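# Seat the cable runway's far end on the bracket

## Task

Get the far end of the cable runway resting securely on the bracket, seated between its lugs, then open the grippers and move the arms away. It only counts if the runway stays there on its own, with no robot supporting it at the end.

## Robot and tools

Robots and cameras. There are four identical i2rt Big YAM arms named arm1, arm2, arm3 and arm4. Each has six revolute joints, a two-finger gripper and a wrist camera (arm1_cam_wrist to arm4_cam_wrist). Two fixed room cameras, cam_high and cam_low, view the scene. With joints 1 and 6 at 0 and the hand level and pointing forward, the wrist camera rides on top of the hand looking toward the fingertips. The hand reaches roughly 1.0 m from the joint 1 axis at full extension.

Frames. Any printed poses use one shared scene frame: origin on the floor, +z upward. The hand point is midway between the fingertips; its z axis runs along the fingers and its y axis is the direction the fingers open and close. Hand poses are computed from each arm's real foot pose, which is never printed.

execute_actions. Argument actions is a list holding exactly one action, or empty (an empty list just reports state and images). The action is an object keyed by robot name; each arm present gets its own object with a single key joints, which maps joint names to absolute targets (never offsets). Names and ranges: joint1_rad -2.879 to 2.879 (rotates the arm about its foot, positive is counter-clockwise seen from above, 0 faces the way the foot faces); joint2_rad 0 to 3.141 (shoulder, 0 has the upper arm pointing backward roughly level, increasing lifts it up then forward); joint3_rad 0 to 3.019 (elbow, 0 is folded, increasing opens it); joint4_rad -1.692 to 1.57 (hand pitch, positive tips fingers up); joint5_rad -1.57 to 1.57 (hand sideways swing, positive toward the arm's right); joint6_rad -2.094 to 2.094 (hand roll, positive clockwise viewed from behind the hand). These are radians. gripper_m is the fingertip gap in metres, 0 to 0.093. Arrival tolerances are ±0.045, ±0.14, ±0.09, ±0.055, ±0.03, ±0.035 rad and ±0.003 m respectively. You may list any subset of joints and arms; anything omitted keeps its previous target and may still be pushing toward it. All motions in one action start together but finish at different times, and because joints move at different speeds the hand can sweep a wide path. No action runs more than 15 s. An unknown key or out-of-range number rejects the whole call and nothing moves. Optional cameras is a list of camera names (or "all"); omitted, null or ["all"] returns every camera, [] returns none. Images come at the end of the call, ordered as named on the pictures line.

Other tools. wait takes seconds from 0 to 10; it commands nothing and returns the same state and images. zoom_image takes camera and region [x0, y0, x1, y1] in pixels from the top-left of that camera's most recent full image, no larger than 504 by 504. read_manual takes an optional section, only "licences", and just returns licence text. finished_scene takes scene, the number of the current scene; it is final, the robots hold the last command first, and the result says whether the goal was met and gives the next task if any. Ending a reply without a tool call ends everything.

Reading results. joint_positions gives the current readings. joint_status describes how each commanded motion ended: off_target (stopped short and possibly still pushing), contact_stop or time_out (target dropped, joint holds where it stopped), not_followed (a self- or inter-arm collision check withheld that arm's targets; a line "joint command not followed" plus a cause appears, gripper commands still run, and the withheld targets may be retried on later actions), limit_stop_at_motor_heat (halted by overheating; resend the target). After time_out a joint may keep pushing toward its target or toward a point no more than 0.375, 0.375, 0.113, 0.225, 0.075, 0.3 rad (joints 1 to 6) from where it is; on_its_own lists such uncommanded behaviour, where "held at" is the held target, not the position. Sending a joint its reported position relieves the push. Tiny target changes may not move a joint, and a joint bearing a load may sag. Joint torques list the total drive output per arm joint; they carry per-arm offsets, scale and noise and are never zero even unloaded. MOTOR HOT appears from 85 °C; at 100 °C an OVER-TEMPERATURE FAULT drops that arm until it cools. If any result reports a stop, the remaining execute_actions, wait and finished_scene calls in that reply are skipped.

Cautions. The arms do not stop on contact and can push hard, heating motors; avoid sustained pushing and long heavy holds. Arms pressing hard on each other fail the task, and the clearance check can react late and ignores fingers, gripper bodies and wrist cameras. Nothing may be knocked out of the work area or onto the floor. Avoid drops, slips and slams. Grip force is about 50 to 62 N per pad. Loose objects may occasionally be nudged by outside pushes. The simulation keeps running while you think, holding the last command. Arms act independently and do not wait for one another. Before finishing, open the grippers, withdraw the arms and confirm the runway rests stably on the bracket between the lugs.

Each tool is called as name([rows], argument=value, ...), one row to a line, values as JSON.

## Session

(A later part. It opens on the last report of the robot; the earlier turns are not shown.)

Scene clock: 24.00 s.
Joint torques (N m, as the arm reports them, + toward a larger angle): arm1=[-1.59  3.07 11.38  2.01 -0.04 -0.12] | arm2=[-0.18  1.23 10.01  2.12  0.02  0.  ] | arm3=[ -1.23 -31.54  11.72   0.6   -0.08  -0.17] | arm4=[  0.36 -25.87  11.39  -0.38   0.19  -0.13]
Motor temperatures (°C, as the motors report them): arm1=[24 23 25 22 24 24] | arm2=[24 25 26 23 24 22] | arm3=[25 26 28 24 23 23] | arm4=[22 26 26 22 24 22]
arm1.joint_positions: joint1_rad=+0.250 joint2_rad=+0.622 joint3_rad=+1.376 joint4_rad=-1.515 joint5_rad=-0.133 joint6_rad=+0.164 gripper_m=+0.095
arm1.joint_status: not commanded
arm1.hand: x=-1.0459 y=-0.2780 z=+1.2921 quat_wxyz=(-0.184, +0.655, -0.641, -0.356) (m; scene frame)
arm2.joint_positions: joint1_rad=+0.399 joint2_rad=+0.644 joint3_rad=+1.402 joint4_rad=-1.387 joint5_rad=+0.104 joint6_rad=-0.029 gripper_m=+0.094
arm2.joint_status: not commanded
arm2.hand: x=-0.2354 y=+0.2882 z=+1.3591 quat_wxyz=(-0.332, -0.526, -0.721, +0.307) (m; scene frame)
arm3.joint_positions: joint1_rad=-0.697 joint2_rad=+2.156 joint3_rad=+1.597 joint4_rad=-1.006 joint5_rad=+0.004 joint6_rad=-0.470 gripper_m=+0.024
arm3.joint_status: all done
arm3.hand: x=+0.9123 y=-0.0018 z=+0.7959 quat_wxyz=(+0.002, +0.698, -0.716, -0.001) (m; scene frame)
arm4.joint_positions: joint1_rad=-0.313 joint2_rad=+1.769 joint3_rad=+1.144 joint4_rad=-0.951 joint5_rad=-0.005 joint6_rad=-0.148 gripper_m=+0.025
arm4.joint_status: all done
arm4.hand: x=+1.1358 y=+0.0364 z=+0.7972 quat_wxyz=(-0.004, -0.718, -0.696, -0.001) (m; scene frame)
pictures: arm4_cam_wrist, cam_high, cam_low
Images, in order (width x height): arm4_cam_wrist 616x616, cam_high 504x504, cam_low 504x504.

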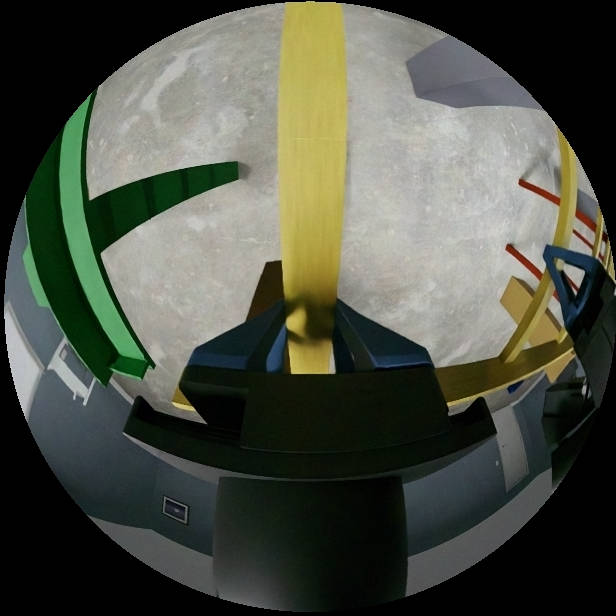

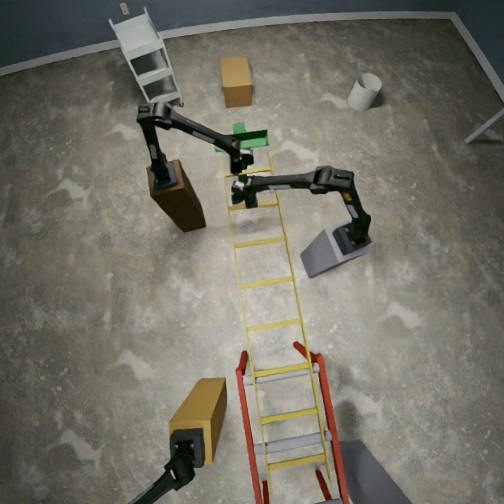

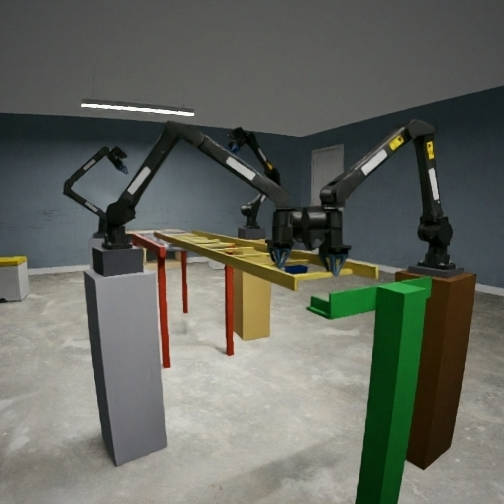

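execute_actions([
  {"arm4":{"joints":{"joint1_rad":-0.07,"joint2_rad":1.58,"joint3_rad":1.17,"joint4_rad":-0.99,"joint6_rad":0.075}},"arm3":{"joints":{"joint1_rad":-0.836,"joint2_rad":2.205,"joint3_rad":2.01,"joint4_rad":-1.2,"joint6_rad":-0.63}}},
], cameras=["arm4_cam_wrist","arm3_cam_wrist","cam_low","cam_high"])

zoom_image(camera="cam_low", region=[270,210,480,350])

zoom_image(camera="cam_high", region=[190,100,300,200])

Scene clock: 26.60 s.
Joint torques (N m, as the arm reports them, + toward a larger angle): arm1=[-1.56  3.04 11.38  2.01 -0.05 -0.12] | arm2=[-0.55  0.78  9.92  2.11  0.01  0.02] | arm3=[ -1.06 -35.37  13.81   0.1   -0.15  -0.17] | arm4=[  0.59 -26.56  13.45  -0.2    0.63  -0.18]
Motor temperatures (°C, as the motors report them): arm1=[24 23 25 22 24 24] | arm2=[24 25 26 23 24 22] | arm3=[25 26 29 24 23 23] | arm4=[22 26 26 22 24 22]
arm1.joint_positions: joint1_rad=+0.250 joint2_rad=+0.622 joint3_rad=+1.376 joint4_rad=-1.515 joint5_rad=-0.133 joint6_rad=+0.164 gripper_m=+0.095
arm1.joint_status: not commanded
arm1.hand: x=-1.0459 y=-0.2780 z=+1.2921 quat_wxyz=(-0.184, +0.655, -0.641, -0.356) (m; scene frame)
arm2.joint_positions: joint1_rad=+0.399 joint2_rad=+0.644 joint3_rad=+1.402 joint4_rad=-1.387 joint5_rad=+0.104 joint6_rad=-0.029 gripper_m=+0.094
arm2.joint_status: not commanded
arm2.hand: x=-0.2354 y=+0.2882 z=+1.3591 quat_wxyz=(-0.332, -0.526, -0.721, +0.307) (m; scene frame)
arm3.joint_positions: joint1_rad=-0.833 joint2_rad=+2.305 joint3_rad=+1.935 joint4_rad=-1.188 joint5_rad=+0.005 joint6_rad=-0.619 gripper_m=+0.024
arm3.joint_status: all done
arm3.hand: x=+1.0254 y=+0.0120 z=+0.8162 quat_wxyz=(-0.001, +0.703, -0.712, +0.000) (m; scene frame)
arm4.joint_positions: joint1_rad=-0.068 joint2_rad=+1.688 joint3_rad=+1.092 joint4_rad=-0.980 joint5_rad=-0.017 joint6_rad=+0.084 gripper_m=+0.025
arm4.joint_status: all done
arm4.hand: x=+1.2511 y=+0.0531 z=+0.8166 quat_wxyz=(-0.007, -0.714, -0.700, -0.005) (m; scene frame)
pictures: arm3_cam_wrist, arm4_cam_wrist, cam_high, cam_low
Images, in order (width x height): arm3_cam_wrist 616x616, arm4_cam_wrist 616x616, cam_high 504x504, cam_low 504x504.

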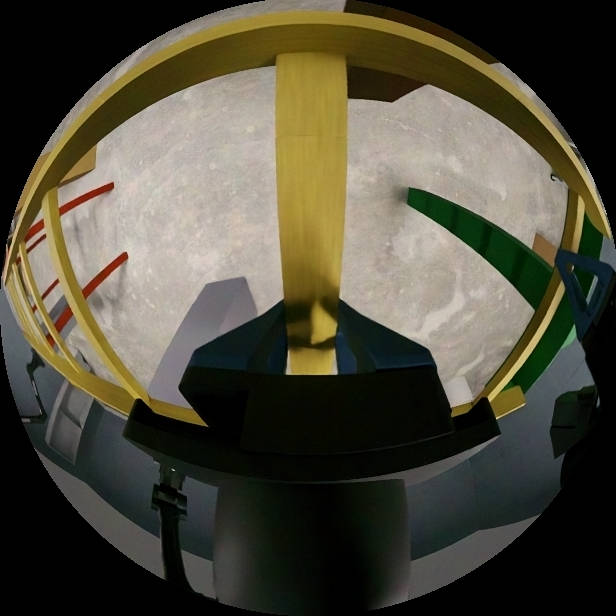

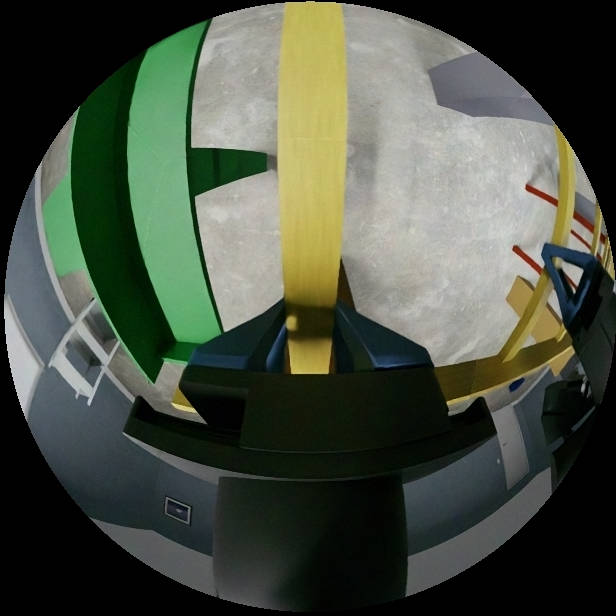

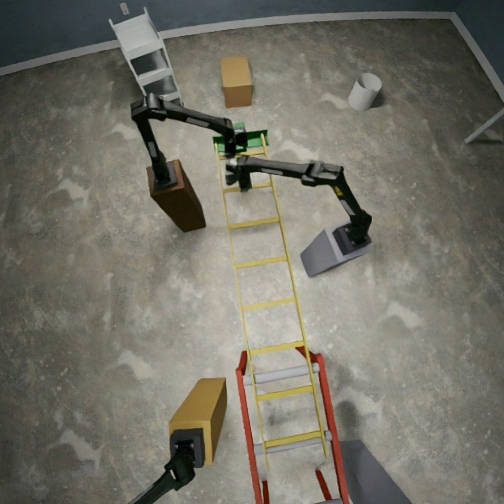

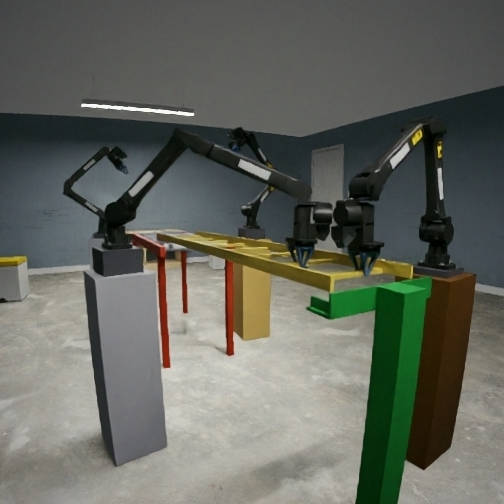

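Region (270, 210, 480, 350) of cam_low's 504x504 image, scaled by 2.400, with more detail than that image has.

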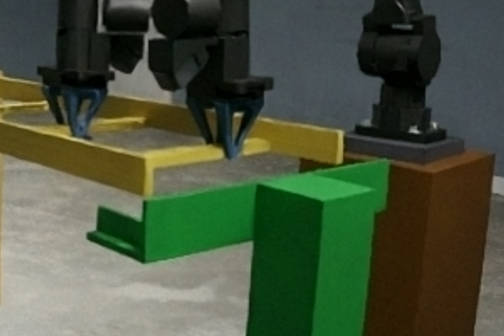

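Region (190, 100, 300, 200) of cam_high's 504x504 image, scaled by 4.582, with more detail than that image has; it fills the top 458 rows of this view, and the rest is white.

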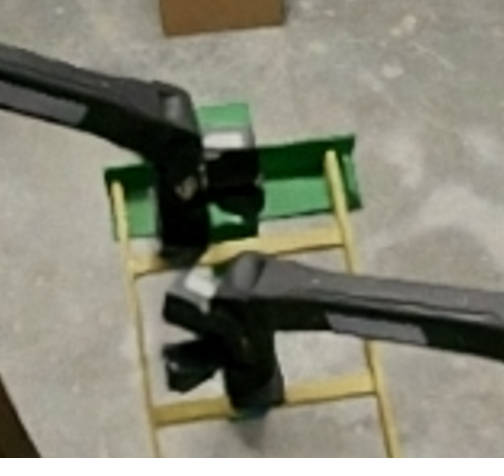

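execute_actions([
  {"arm4":{"joints":{"joint1_rad":-0.022,"joint2_rad":1.645,"joint3_rad":1.175,"joint4_rad":-0.925,"joint6_rad":0.135}},"arm3":{"joints":{"joint1_rad":-0.872,"joint2_rad":2.24,"joint4_rad":-1.165,"joint6_rad":-0.655}}},
], cameras=["arm4_cam_wrist","cam_low","cam_high"])

zoom_image(camera="cam_high", region=[190,100,300,200])

Scene clock: 36.70 s.
Joint torques (N m, as the arm reports them, + toward a larger angle): arm1=[-1.6   3.02 11.38  2.01 -0.04 -0.12] | arm2=[0.   1.42 9.9  2.26 0.01 0.01] | arm3=[ -1.46 -34.24  13.76   0.07   0.11  -0.2 ] | arm4=[  0.05 -24.85  13.67   0.09   0.41   0.01]
Motor temperatures (°C, as the motors report them): arm1=[24 23 25 22 24 24] | arm2=[24 25 27 23 24 22] | arm3=[25 28 31 24 23 23] | arm4=[22 27 28 22 24 22]
arm1.joint_positions: joint1_rad=+0.250 joint2_rad=+0.622 joint3_rad=+1.376 joint4_rad=-1.515 joint5_rad=-0.133 joint6_rad=+0.164 gripper_m=+0.095
arm1.joint_status: not commanded
arm1.hand: x=-1.0459 y=-0.2780 z=+1.2921 quat_wxyz=(-0.184, +0.655, -0.641, -0.356) (m; scene frame)
arm2.joint_positions: joint1_rad=+0.399 joint2_rad=+0.644 joint3_rad=+1.402 joint4_rad=-1.387 joint5_rad=+0.104 joint6_rad=-0.029 gripper_m=+0.094
arm2.joint_status: not commanded
arm2.hand: x=-0.2354 y=+0.2882 z=+1.3591 quat_wxyz=(-0.332, -0.526, -0.721, +0.307) (m; scene frame)
arm3.joint_positions: joint1_rad=-0.862 joint2_rad=+2.330 joint3_rad=+1.935 joint4_rad=-1.152 joint5_rad=-0.001 joint6_rad=-0.640 gripper_m=+0.024
arm3.joint_status: all done
arm3.hand: x=+1.0435 y=+0.0043 z=+0.7999 quat_wxyz=(-0.006, +0.700, -0.714, -0.004) (m; scene frame)
arm4.joint_positions: joint1_rad=-0.027 joint2_rad=+1.730 joint3_rad=+1.092 joint4_rad=-0.920 joint5_rad=-0.009 joint6_rad=+0.130 gripper_m=+0.025
arm4.joint_status: all done
arm4.hand: x=+1.2696 y=+0.0441 z=+0.7987 quat_wxyz=(-0.012, -0.715, -0.699, +0.004) (m; scene frame)
pictures: arm4_cam_wrist, cam_high, cam_low
Images, in order (width x height): arm4_cam_wrist 616x616, cam_high 504x504, cam_low 504x504.

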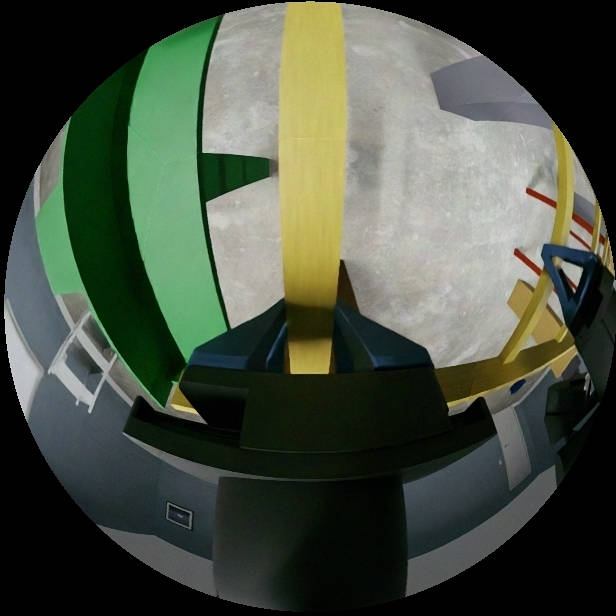

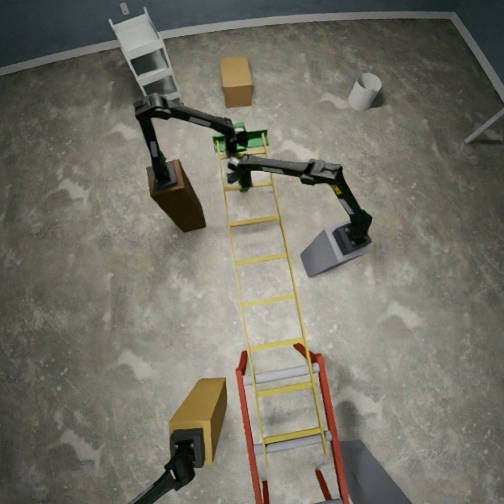

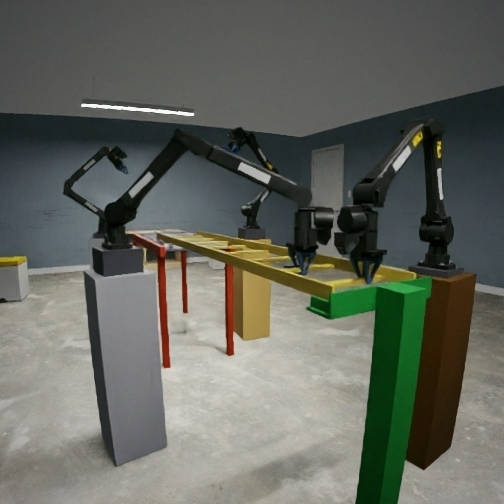

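Region (190, 100, 300, 200) of cam_high's 504x504 image, scaled by 4.582, with more detail than that image has; it fills the top 458 rows of this view, and the rest is white.

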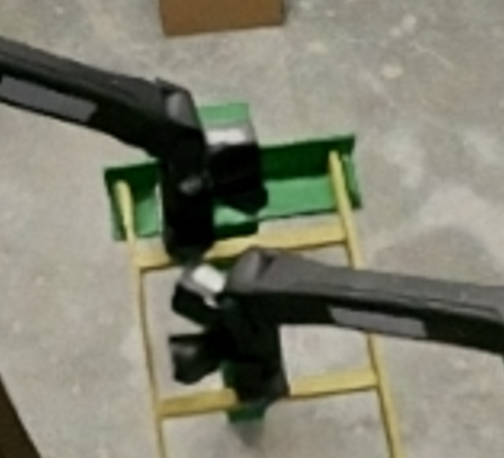

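Centred. Lower and advance slightly.

execute_actions([
  {"arm4":{"joints":{"joint1_rad":0.015,"joint2_rad":1.69,"joint3_rad":1.13,"joint4_rad":-0.9,"joint6_rad":0.17}},"arm3":{"joints":{"joint1_rad":-0.89,"joint2_rad":2.3,"joint3_rad":2.02,"joint6_rad":-0.67}}},
], cameras=[])

execute_actions([
  {"arm4":{"joints":{"joint2_rad":1.745,"joint3_rad":1.09}},"arm3":{"joints":{"joint2_rad":2.35,"joint3_rad":1.98}}},
], cameras=["arm4_cam_wrist","cam_low","cam_high"])

zoom_image(camera="cam_high", region=[190,100,300,200])

Scene clock: 38.40 s.
Joint torques (N m, as the arm reports them, + toward a larger angle): arm1=[-1.52  3.03 11.39  2.01 -0.04 -0.12] | arm2=[-0.06  1.09  9.99  1.93 -0.02 -0.02] | arm3=[ -2.23 -31.37  12.79   0.05   0.19  -0.24] | arm4=[  1.14 -22.64  10.35   0.08   0.13   0.09]
Motor temperatures (°C, as the motors report them): arm1=[24 23 25 22 24 24] | arm2=[24 25 27 23 24 22] | arm3=[25 28 31 24 23 23] | arm4=[22 27 28 22 24 22]
arm1.joint_positions: joint1_rad=+0.250 joint2_rad=+0.622 joint3_rad=+1.376 joint4_rad=-1.515 joint5_rad=-0.133 joint6_rad=+0.164 gripper_m=+0.095
arm1.joint_status: not commanded
arm1.hand: x=-1.0459 y=-0.2780 z=+1.2921 quat_wxyz=(-0.184, +0.655, -0.641, -0.356) (m; scene frame)
arm2.joint_positions: joint1_rad=+0.399 joint2_rad=+0.644 joint3_rad=+1.402 joint4_rad=-1.387 joint5_rad=+0.104 joint6_rad=-0.029 gripper_m=+0.094
arm2.joint_status: not commanded
arm2.hand: x=-0.2354 y=+0.2882 z=+1.3591 quat_wxyz=(-0.332, -0.526, -0.721, +0.307) (m; scene frame)
arm3.joint_positions: joint1_rad=-0.873 joint2_rad=+2.356 joint3_rad=+1.958 joint4_rad=-1.152 joint5_rad=-0.004 joint6_rad=-0.652 gripper_m=+0.024
arm3.joint_status: all done
arm3.hand: x=+1.0520 y=+0.0033 z=+0.7906 quat_wxyz=(-0.004, +0.700, -0.714, -0.005) (m; scene frame)
arm4.joint_positions: joint1_rad=-0.005 joint2_rad=+1.752 joint3_rad=+1.087 joint4_rad=-0.897 joint5_rad=-0.003 joint6_rad=+0.154 gripper_m=+0.025
arm4.joint_status: all done
arm4.hand: x=+1.2787 y=+0.0440 z=+0.7876 quat_wxyz=(-0.009, -0.716, -0.698, +0.005) (m; scene frame)
pictures: none
No camera images: the call's "cameras" was empty. Leave "cameras" out to get every camera's image.

Scene clock: 38.97 s.
Joint torques (N m, as the arm reports them, + toward a larger angle): arm1=[-1.59  3.05 11.4   2.01 -0.04 -0.12] | arm2=[0.08 1.47 9.91 2.07 0.   0.02] | arm3=[ -2.07 -27.34   9.32  -0.22   0.27  -0.23] | arm4=[  1.85 -19.11   7.66  -0.41   0.06   0.12]
Motor temperatures (°C, as the motors report them): arm1=[24 23 25 22 24 24] | arm2=[24 25 27 23 24 22] | arm3=[25 28 31 24 23 23] | arm4=[22 27 28 22 24 22]
arm1.joint_positions: joint1_rad=+0.250 joint2_rad=+0.622 joint3_rad=+1.376 joint4_rad=-1.515 joint5_rad=-0.133 joint6_rad=+0.164 gripper_m=+0.095
arm1.joint_status: not commanded
arm1.hand: x=-1.0459 y=-0.2780 z=+1.2921 quat_wxyz=(-0.184, +0.655, -0.641, -0.356) (m; scene frame)
arm2.joint_positions: joint1_rad=+0.399 joint2_rad=+0.644 joint3_rad=+1.402 joint4_rad=-1.387 joint5_rad=+0.104 joint6_rad=-0.029 gripper_m=+0.094
arm2.joint_status: not commanded
arm2.hand: x=-0.2354 y=+0.2882 z=+1.3591 quat_wxyz=(-0.332, -0.526, -0.721, +0.307) (m; scene frame)
arm3.joint_positions: joint1_rad=-0.873 joint2_rad=+2.368 joint3_rad=+1.958 joint4_rad=-1.147 joint5_rad=-0.008 joint6_rad=-0.652 gripper_m=+0.024
arm3.joint_status: all done
arm3.hand: x=+1.0510 y=+0.0031 z=+0.7828 quat_wxyz=(-0.001, +0.700, -0.714, -0.007) (m; scene frame)
arm4.joint_positions: joint1_rad=-0.005 joint2_rad=+1.768 joint3_rad=+1.081 joint4_rad=-0.884 joint5_rad=-0.001 joint6_rad=+0.155 gripper_m=+0.025
arm4.joint_status: all done
arm4.hand: x=+1.2781 y=+0.0456 z=+0.7789 quat_wxyz=(-0.004, -0.716, -0.698, +0.003) (m; scene frame)
pictures: arm4_cam_wrist, cam_high, cam_low
Images, in order (width x height): arm4_cam_wrist 616x616, cam_high 504x504, cam_low 504x504.

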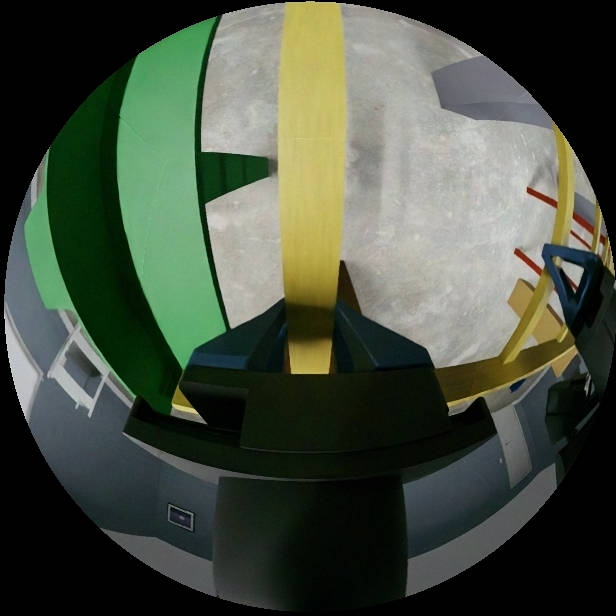

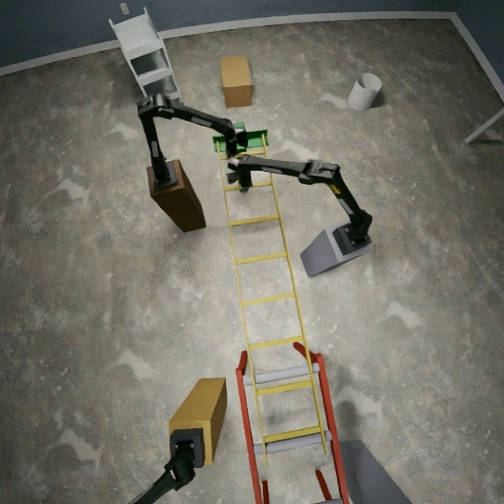

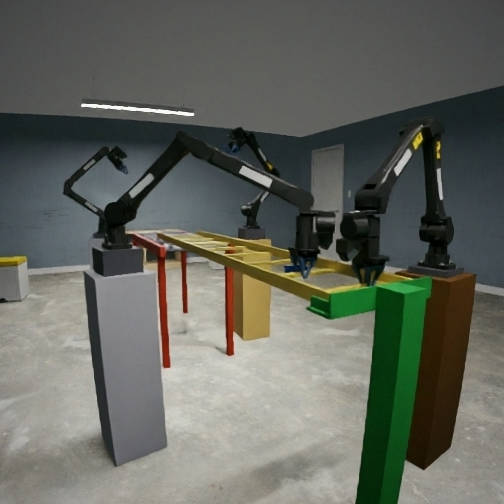

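Region (190, 100, 300, 200) of cam_high's 504x504 image, scaled by 4.582, with more detail than that image has; it fills the top 458 rows of this view, and the rest is white.

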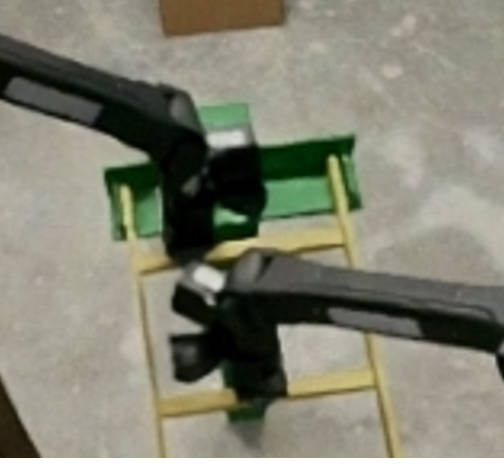

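execute_actions([
  {"arm4":{"joints":{"gripper_m":0.065}},"arm3":{"joints":{"gripper_m":0.065}}},
], cameras=[])

execute_actions([
  {"arm4":{"joints":{"joint2_rad":1.3,"joint3_rad":1.3,"joint4_rad":-1.4}},"arm3":{"joints":{"joint2_rad":1.7,"joint3_rad":1.7,"joint4_rad":-1.5}}},
], cameras=["arm4_cam_wrist","cam_low","cam_high"])

Scene clock: 40.30 s.
Joint torques (N m, as the arm reports them, + toward a larger angle): arm1=[-1.62  2.98 11.4   2.   -0.04 -0.12] | arm2=[-0.38  1.15  9.99  2.12 -0.02  0.  ] | arm3=[ -1.57 -27.18   9.36   0.03   0.15  -0.17] | arm4=[  0.87 -18.5    7.62  -0.22   0.06   0.1 ]
Motor temperatures (°C, as the motors report them): arm1=[24 23 25 22 24 24] | arm2=[24 25 27 23 24 22] | arm3=[25 28 31 24 23 23] | arm4=[22 27 28 22 24 22]
arm1.joint_positions: joint1_rad=+0.250 joint2_rad=+0.622 joint3_rad=+1.376 joint4_rad=-1.515 joint5_rad=-0.133 joint6_rad=+0.164 gripper_m=+0.095
arm1.joint_status: not commanded
arm1.hand: x=-1.0459 y=-0.2780 z=+1.2921 quat_wxyz=(-0.184, +0.655, -0.641, -0.356) (m; scene frame)
arm2.joint_positions: joint1_rad=+0.399 joint2_rad=+0.644 joint3_rad=+1.402 joint4_rad=-1.387 joint5_rad=+0.104 joint6_rad=-0.029 gripper_m=+0.094
arm2.joint_status: not commanded
arm2.hand: x=-0.2354 y=+0.2882 z=+1.3591 quat_wxyz=(-0.332, -0.526, -0.721, +0.307) (m; scene frame)
arm3.joint_positions: joint1_rad=-0.880 joint2_rad=+2.368 joint3_rad=+1.958 joint4_rad=-1.151 joint5_rad=-0.003 joint6_rad=-0.659 gripper_m=+0.065
arm3.joint_status: all done
arm3.hand: x=+1.0542 y=-0.0007 z=+0.7828 quat_wxyz=(+0.001, +0.700, -0.714, -0.004) (m; scene frame)
arm4.joint_positions: joint1_rad=+0.009 joint2_rad=+1.764 joint3_rad=+1.081 joint4_rad=-0.886 joint5_rad=-0.001 joint6_rad=+0.158 gripper_m=+0.065
arm4.joint_status: all done
arm4.hand: x=+1.2841 y=+0.0465 z=+0.7804 quat_wxyz=(-0.005, -0.713, -0.701, +0.004) (m; scene frame)
pictures: none
No camera images: the call's "cameras" was empty. Leave "cameras" out to get every camera's image.

Scene clock: 42.03 s.
Joint torques (N m, as the arm reports them, + toward a larger angle): arm1=[-1.56  3.03 11.39  2.01 -0.04 -0.12] | arm2=[-0.23  1.07  9.96  2.1  -0.02 -0.03] | arm3=[ -0.38 -18.76   9.66   0.08  -0.05  -0.11] | arm4=[ 0.3  -9.9  10.67  0.03  0.04  0.07]
Motor temperatures (°C, as the motors report them): arm1=[24 23 25 22 24 24] | arm2=[24 25 27 23 24 22] | arm3=[25 28 30 24 23 23] | arm4=[22 27 28 22 24 22]
arm1.joint_positions: joint1_rad=+0.250 joint2_rad=+0.622 joint3_rad=+1.376 joint4_rad=-1.515 joint5_rad=-0.133 joint6_rad=+0.164 gripper_m=+0.095
arm1.joint_status: not commanded
arm1.hand: x=-1.0459 y=-0.2780 z=+1.2921 quat_wxyz=(-0.184, +0.655, -0.641, -0.356) (m; scene frame)
arm2.joint_positions: joint1_rad=+0.399 joint2_rad=+0.644 joint3_rad=+1.402 joint4_rad=-1.387 joint5_rad=+0.104 joint6_rad=-0.029 gripper_m=+0.094
arm2.joint_status: not commanded
arm2.hand: x=-0.2354 y=+0.2882 z=+1.3591 quat_wxyz=(-0.332, -0.526, -0.721, +0.307) (m; scene frame)
arm3.joint_positions: joint1_rad=-0.894 joint2_rad=+1.711 joint3_rad=+1.685 joint4_rad=-1.488 joint5_rad=+0.003 joint6_rad=-0.667 gripper_m=+0.065
arm3.joint_status: all done
arm3.hand: x=+0.9671 y=-0.1258 z=+1.0764 quat_wxyz=(-0.023, +0.698, -0.716, -0.003) (m; scene frame)
arm4.joint_positions: joint1_rad=+0.009 joint2_rad=+1.292 joint3_rad=+1.287 joint4_rad=-1.386 joint5_rad=-0.001 joint6_rad=+0.159 gripper_m=+0.065
arm4.joint_status: all done
arm4.hand: x=+1.2770 y=+0.0978 z=+1.0474 quat_wxyz=(-0.076, -0.710, -0.698, +0.056) (m; scene frame)
pictures: arm4_cam_wrist, cam_high, cam_low
Images, in order (width x height): arm4_cam_wrist 616x616, cam_high 504x504, cam_low 504x504.

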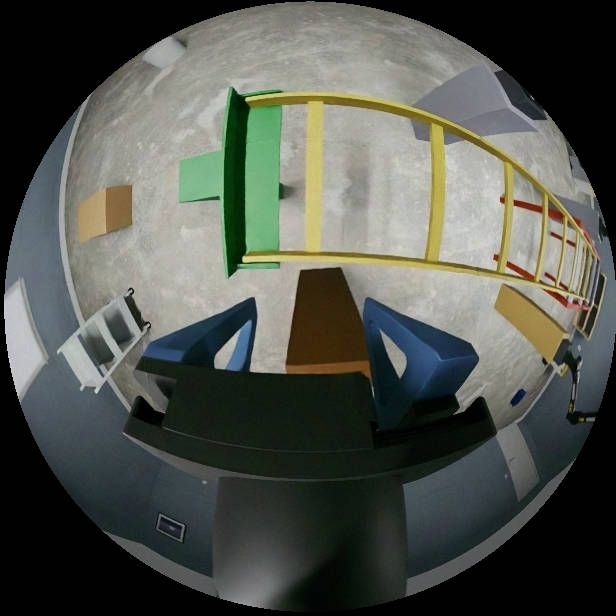

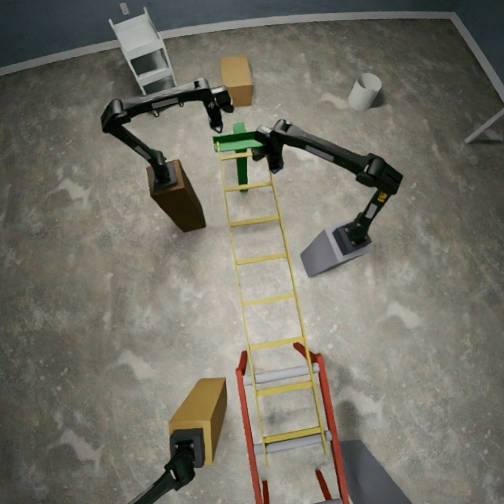

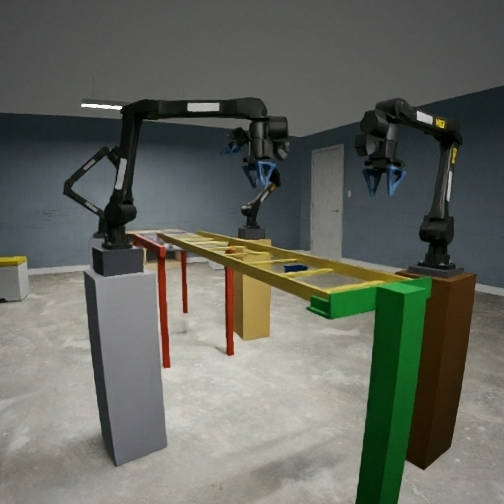

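finished_scene(scene=1)

The scene is finished: the task was done.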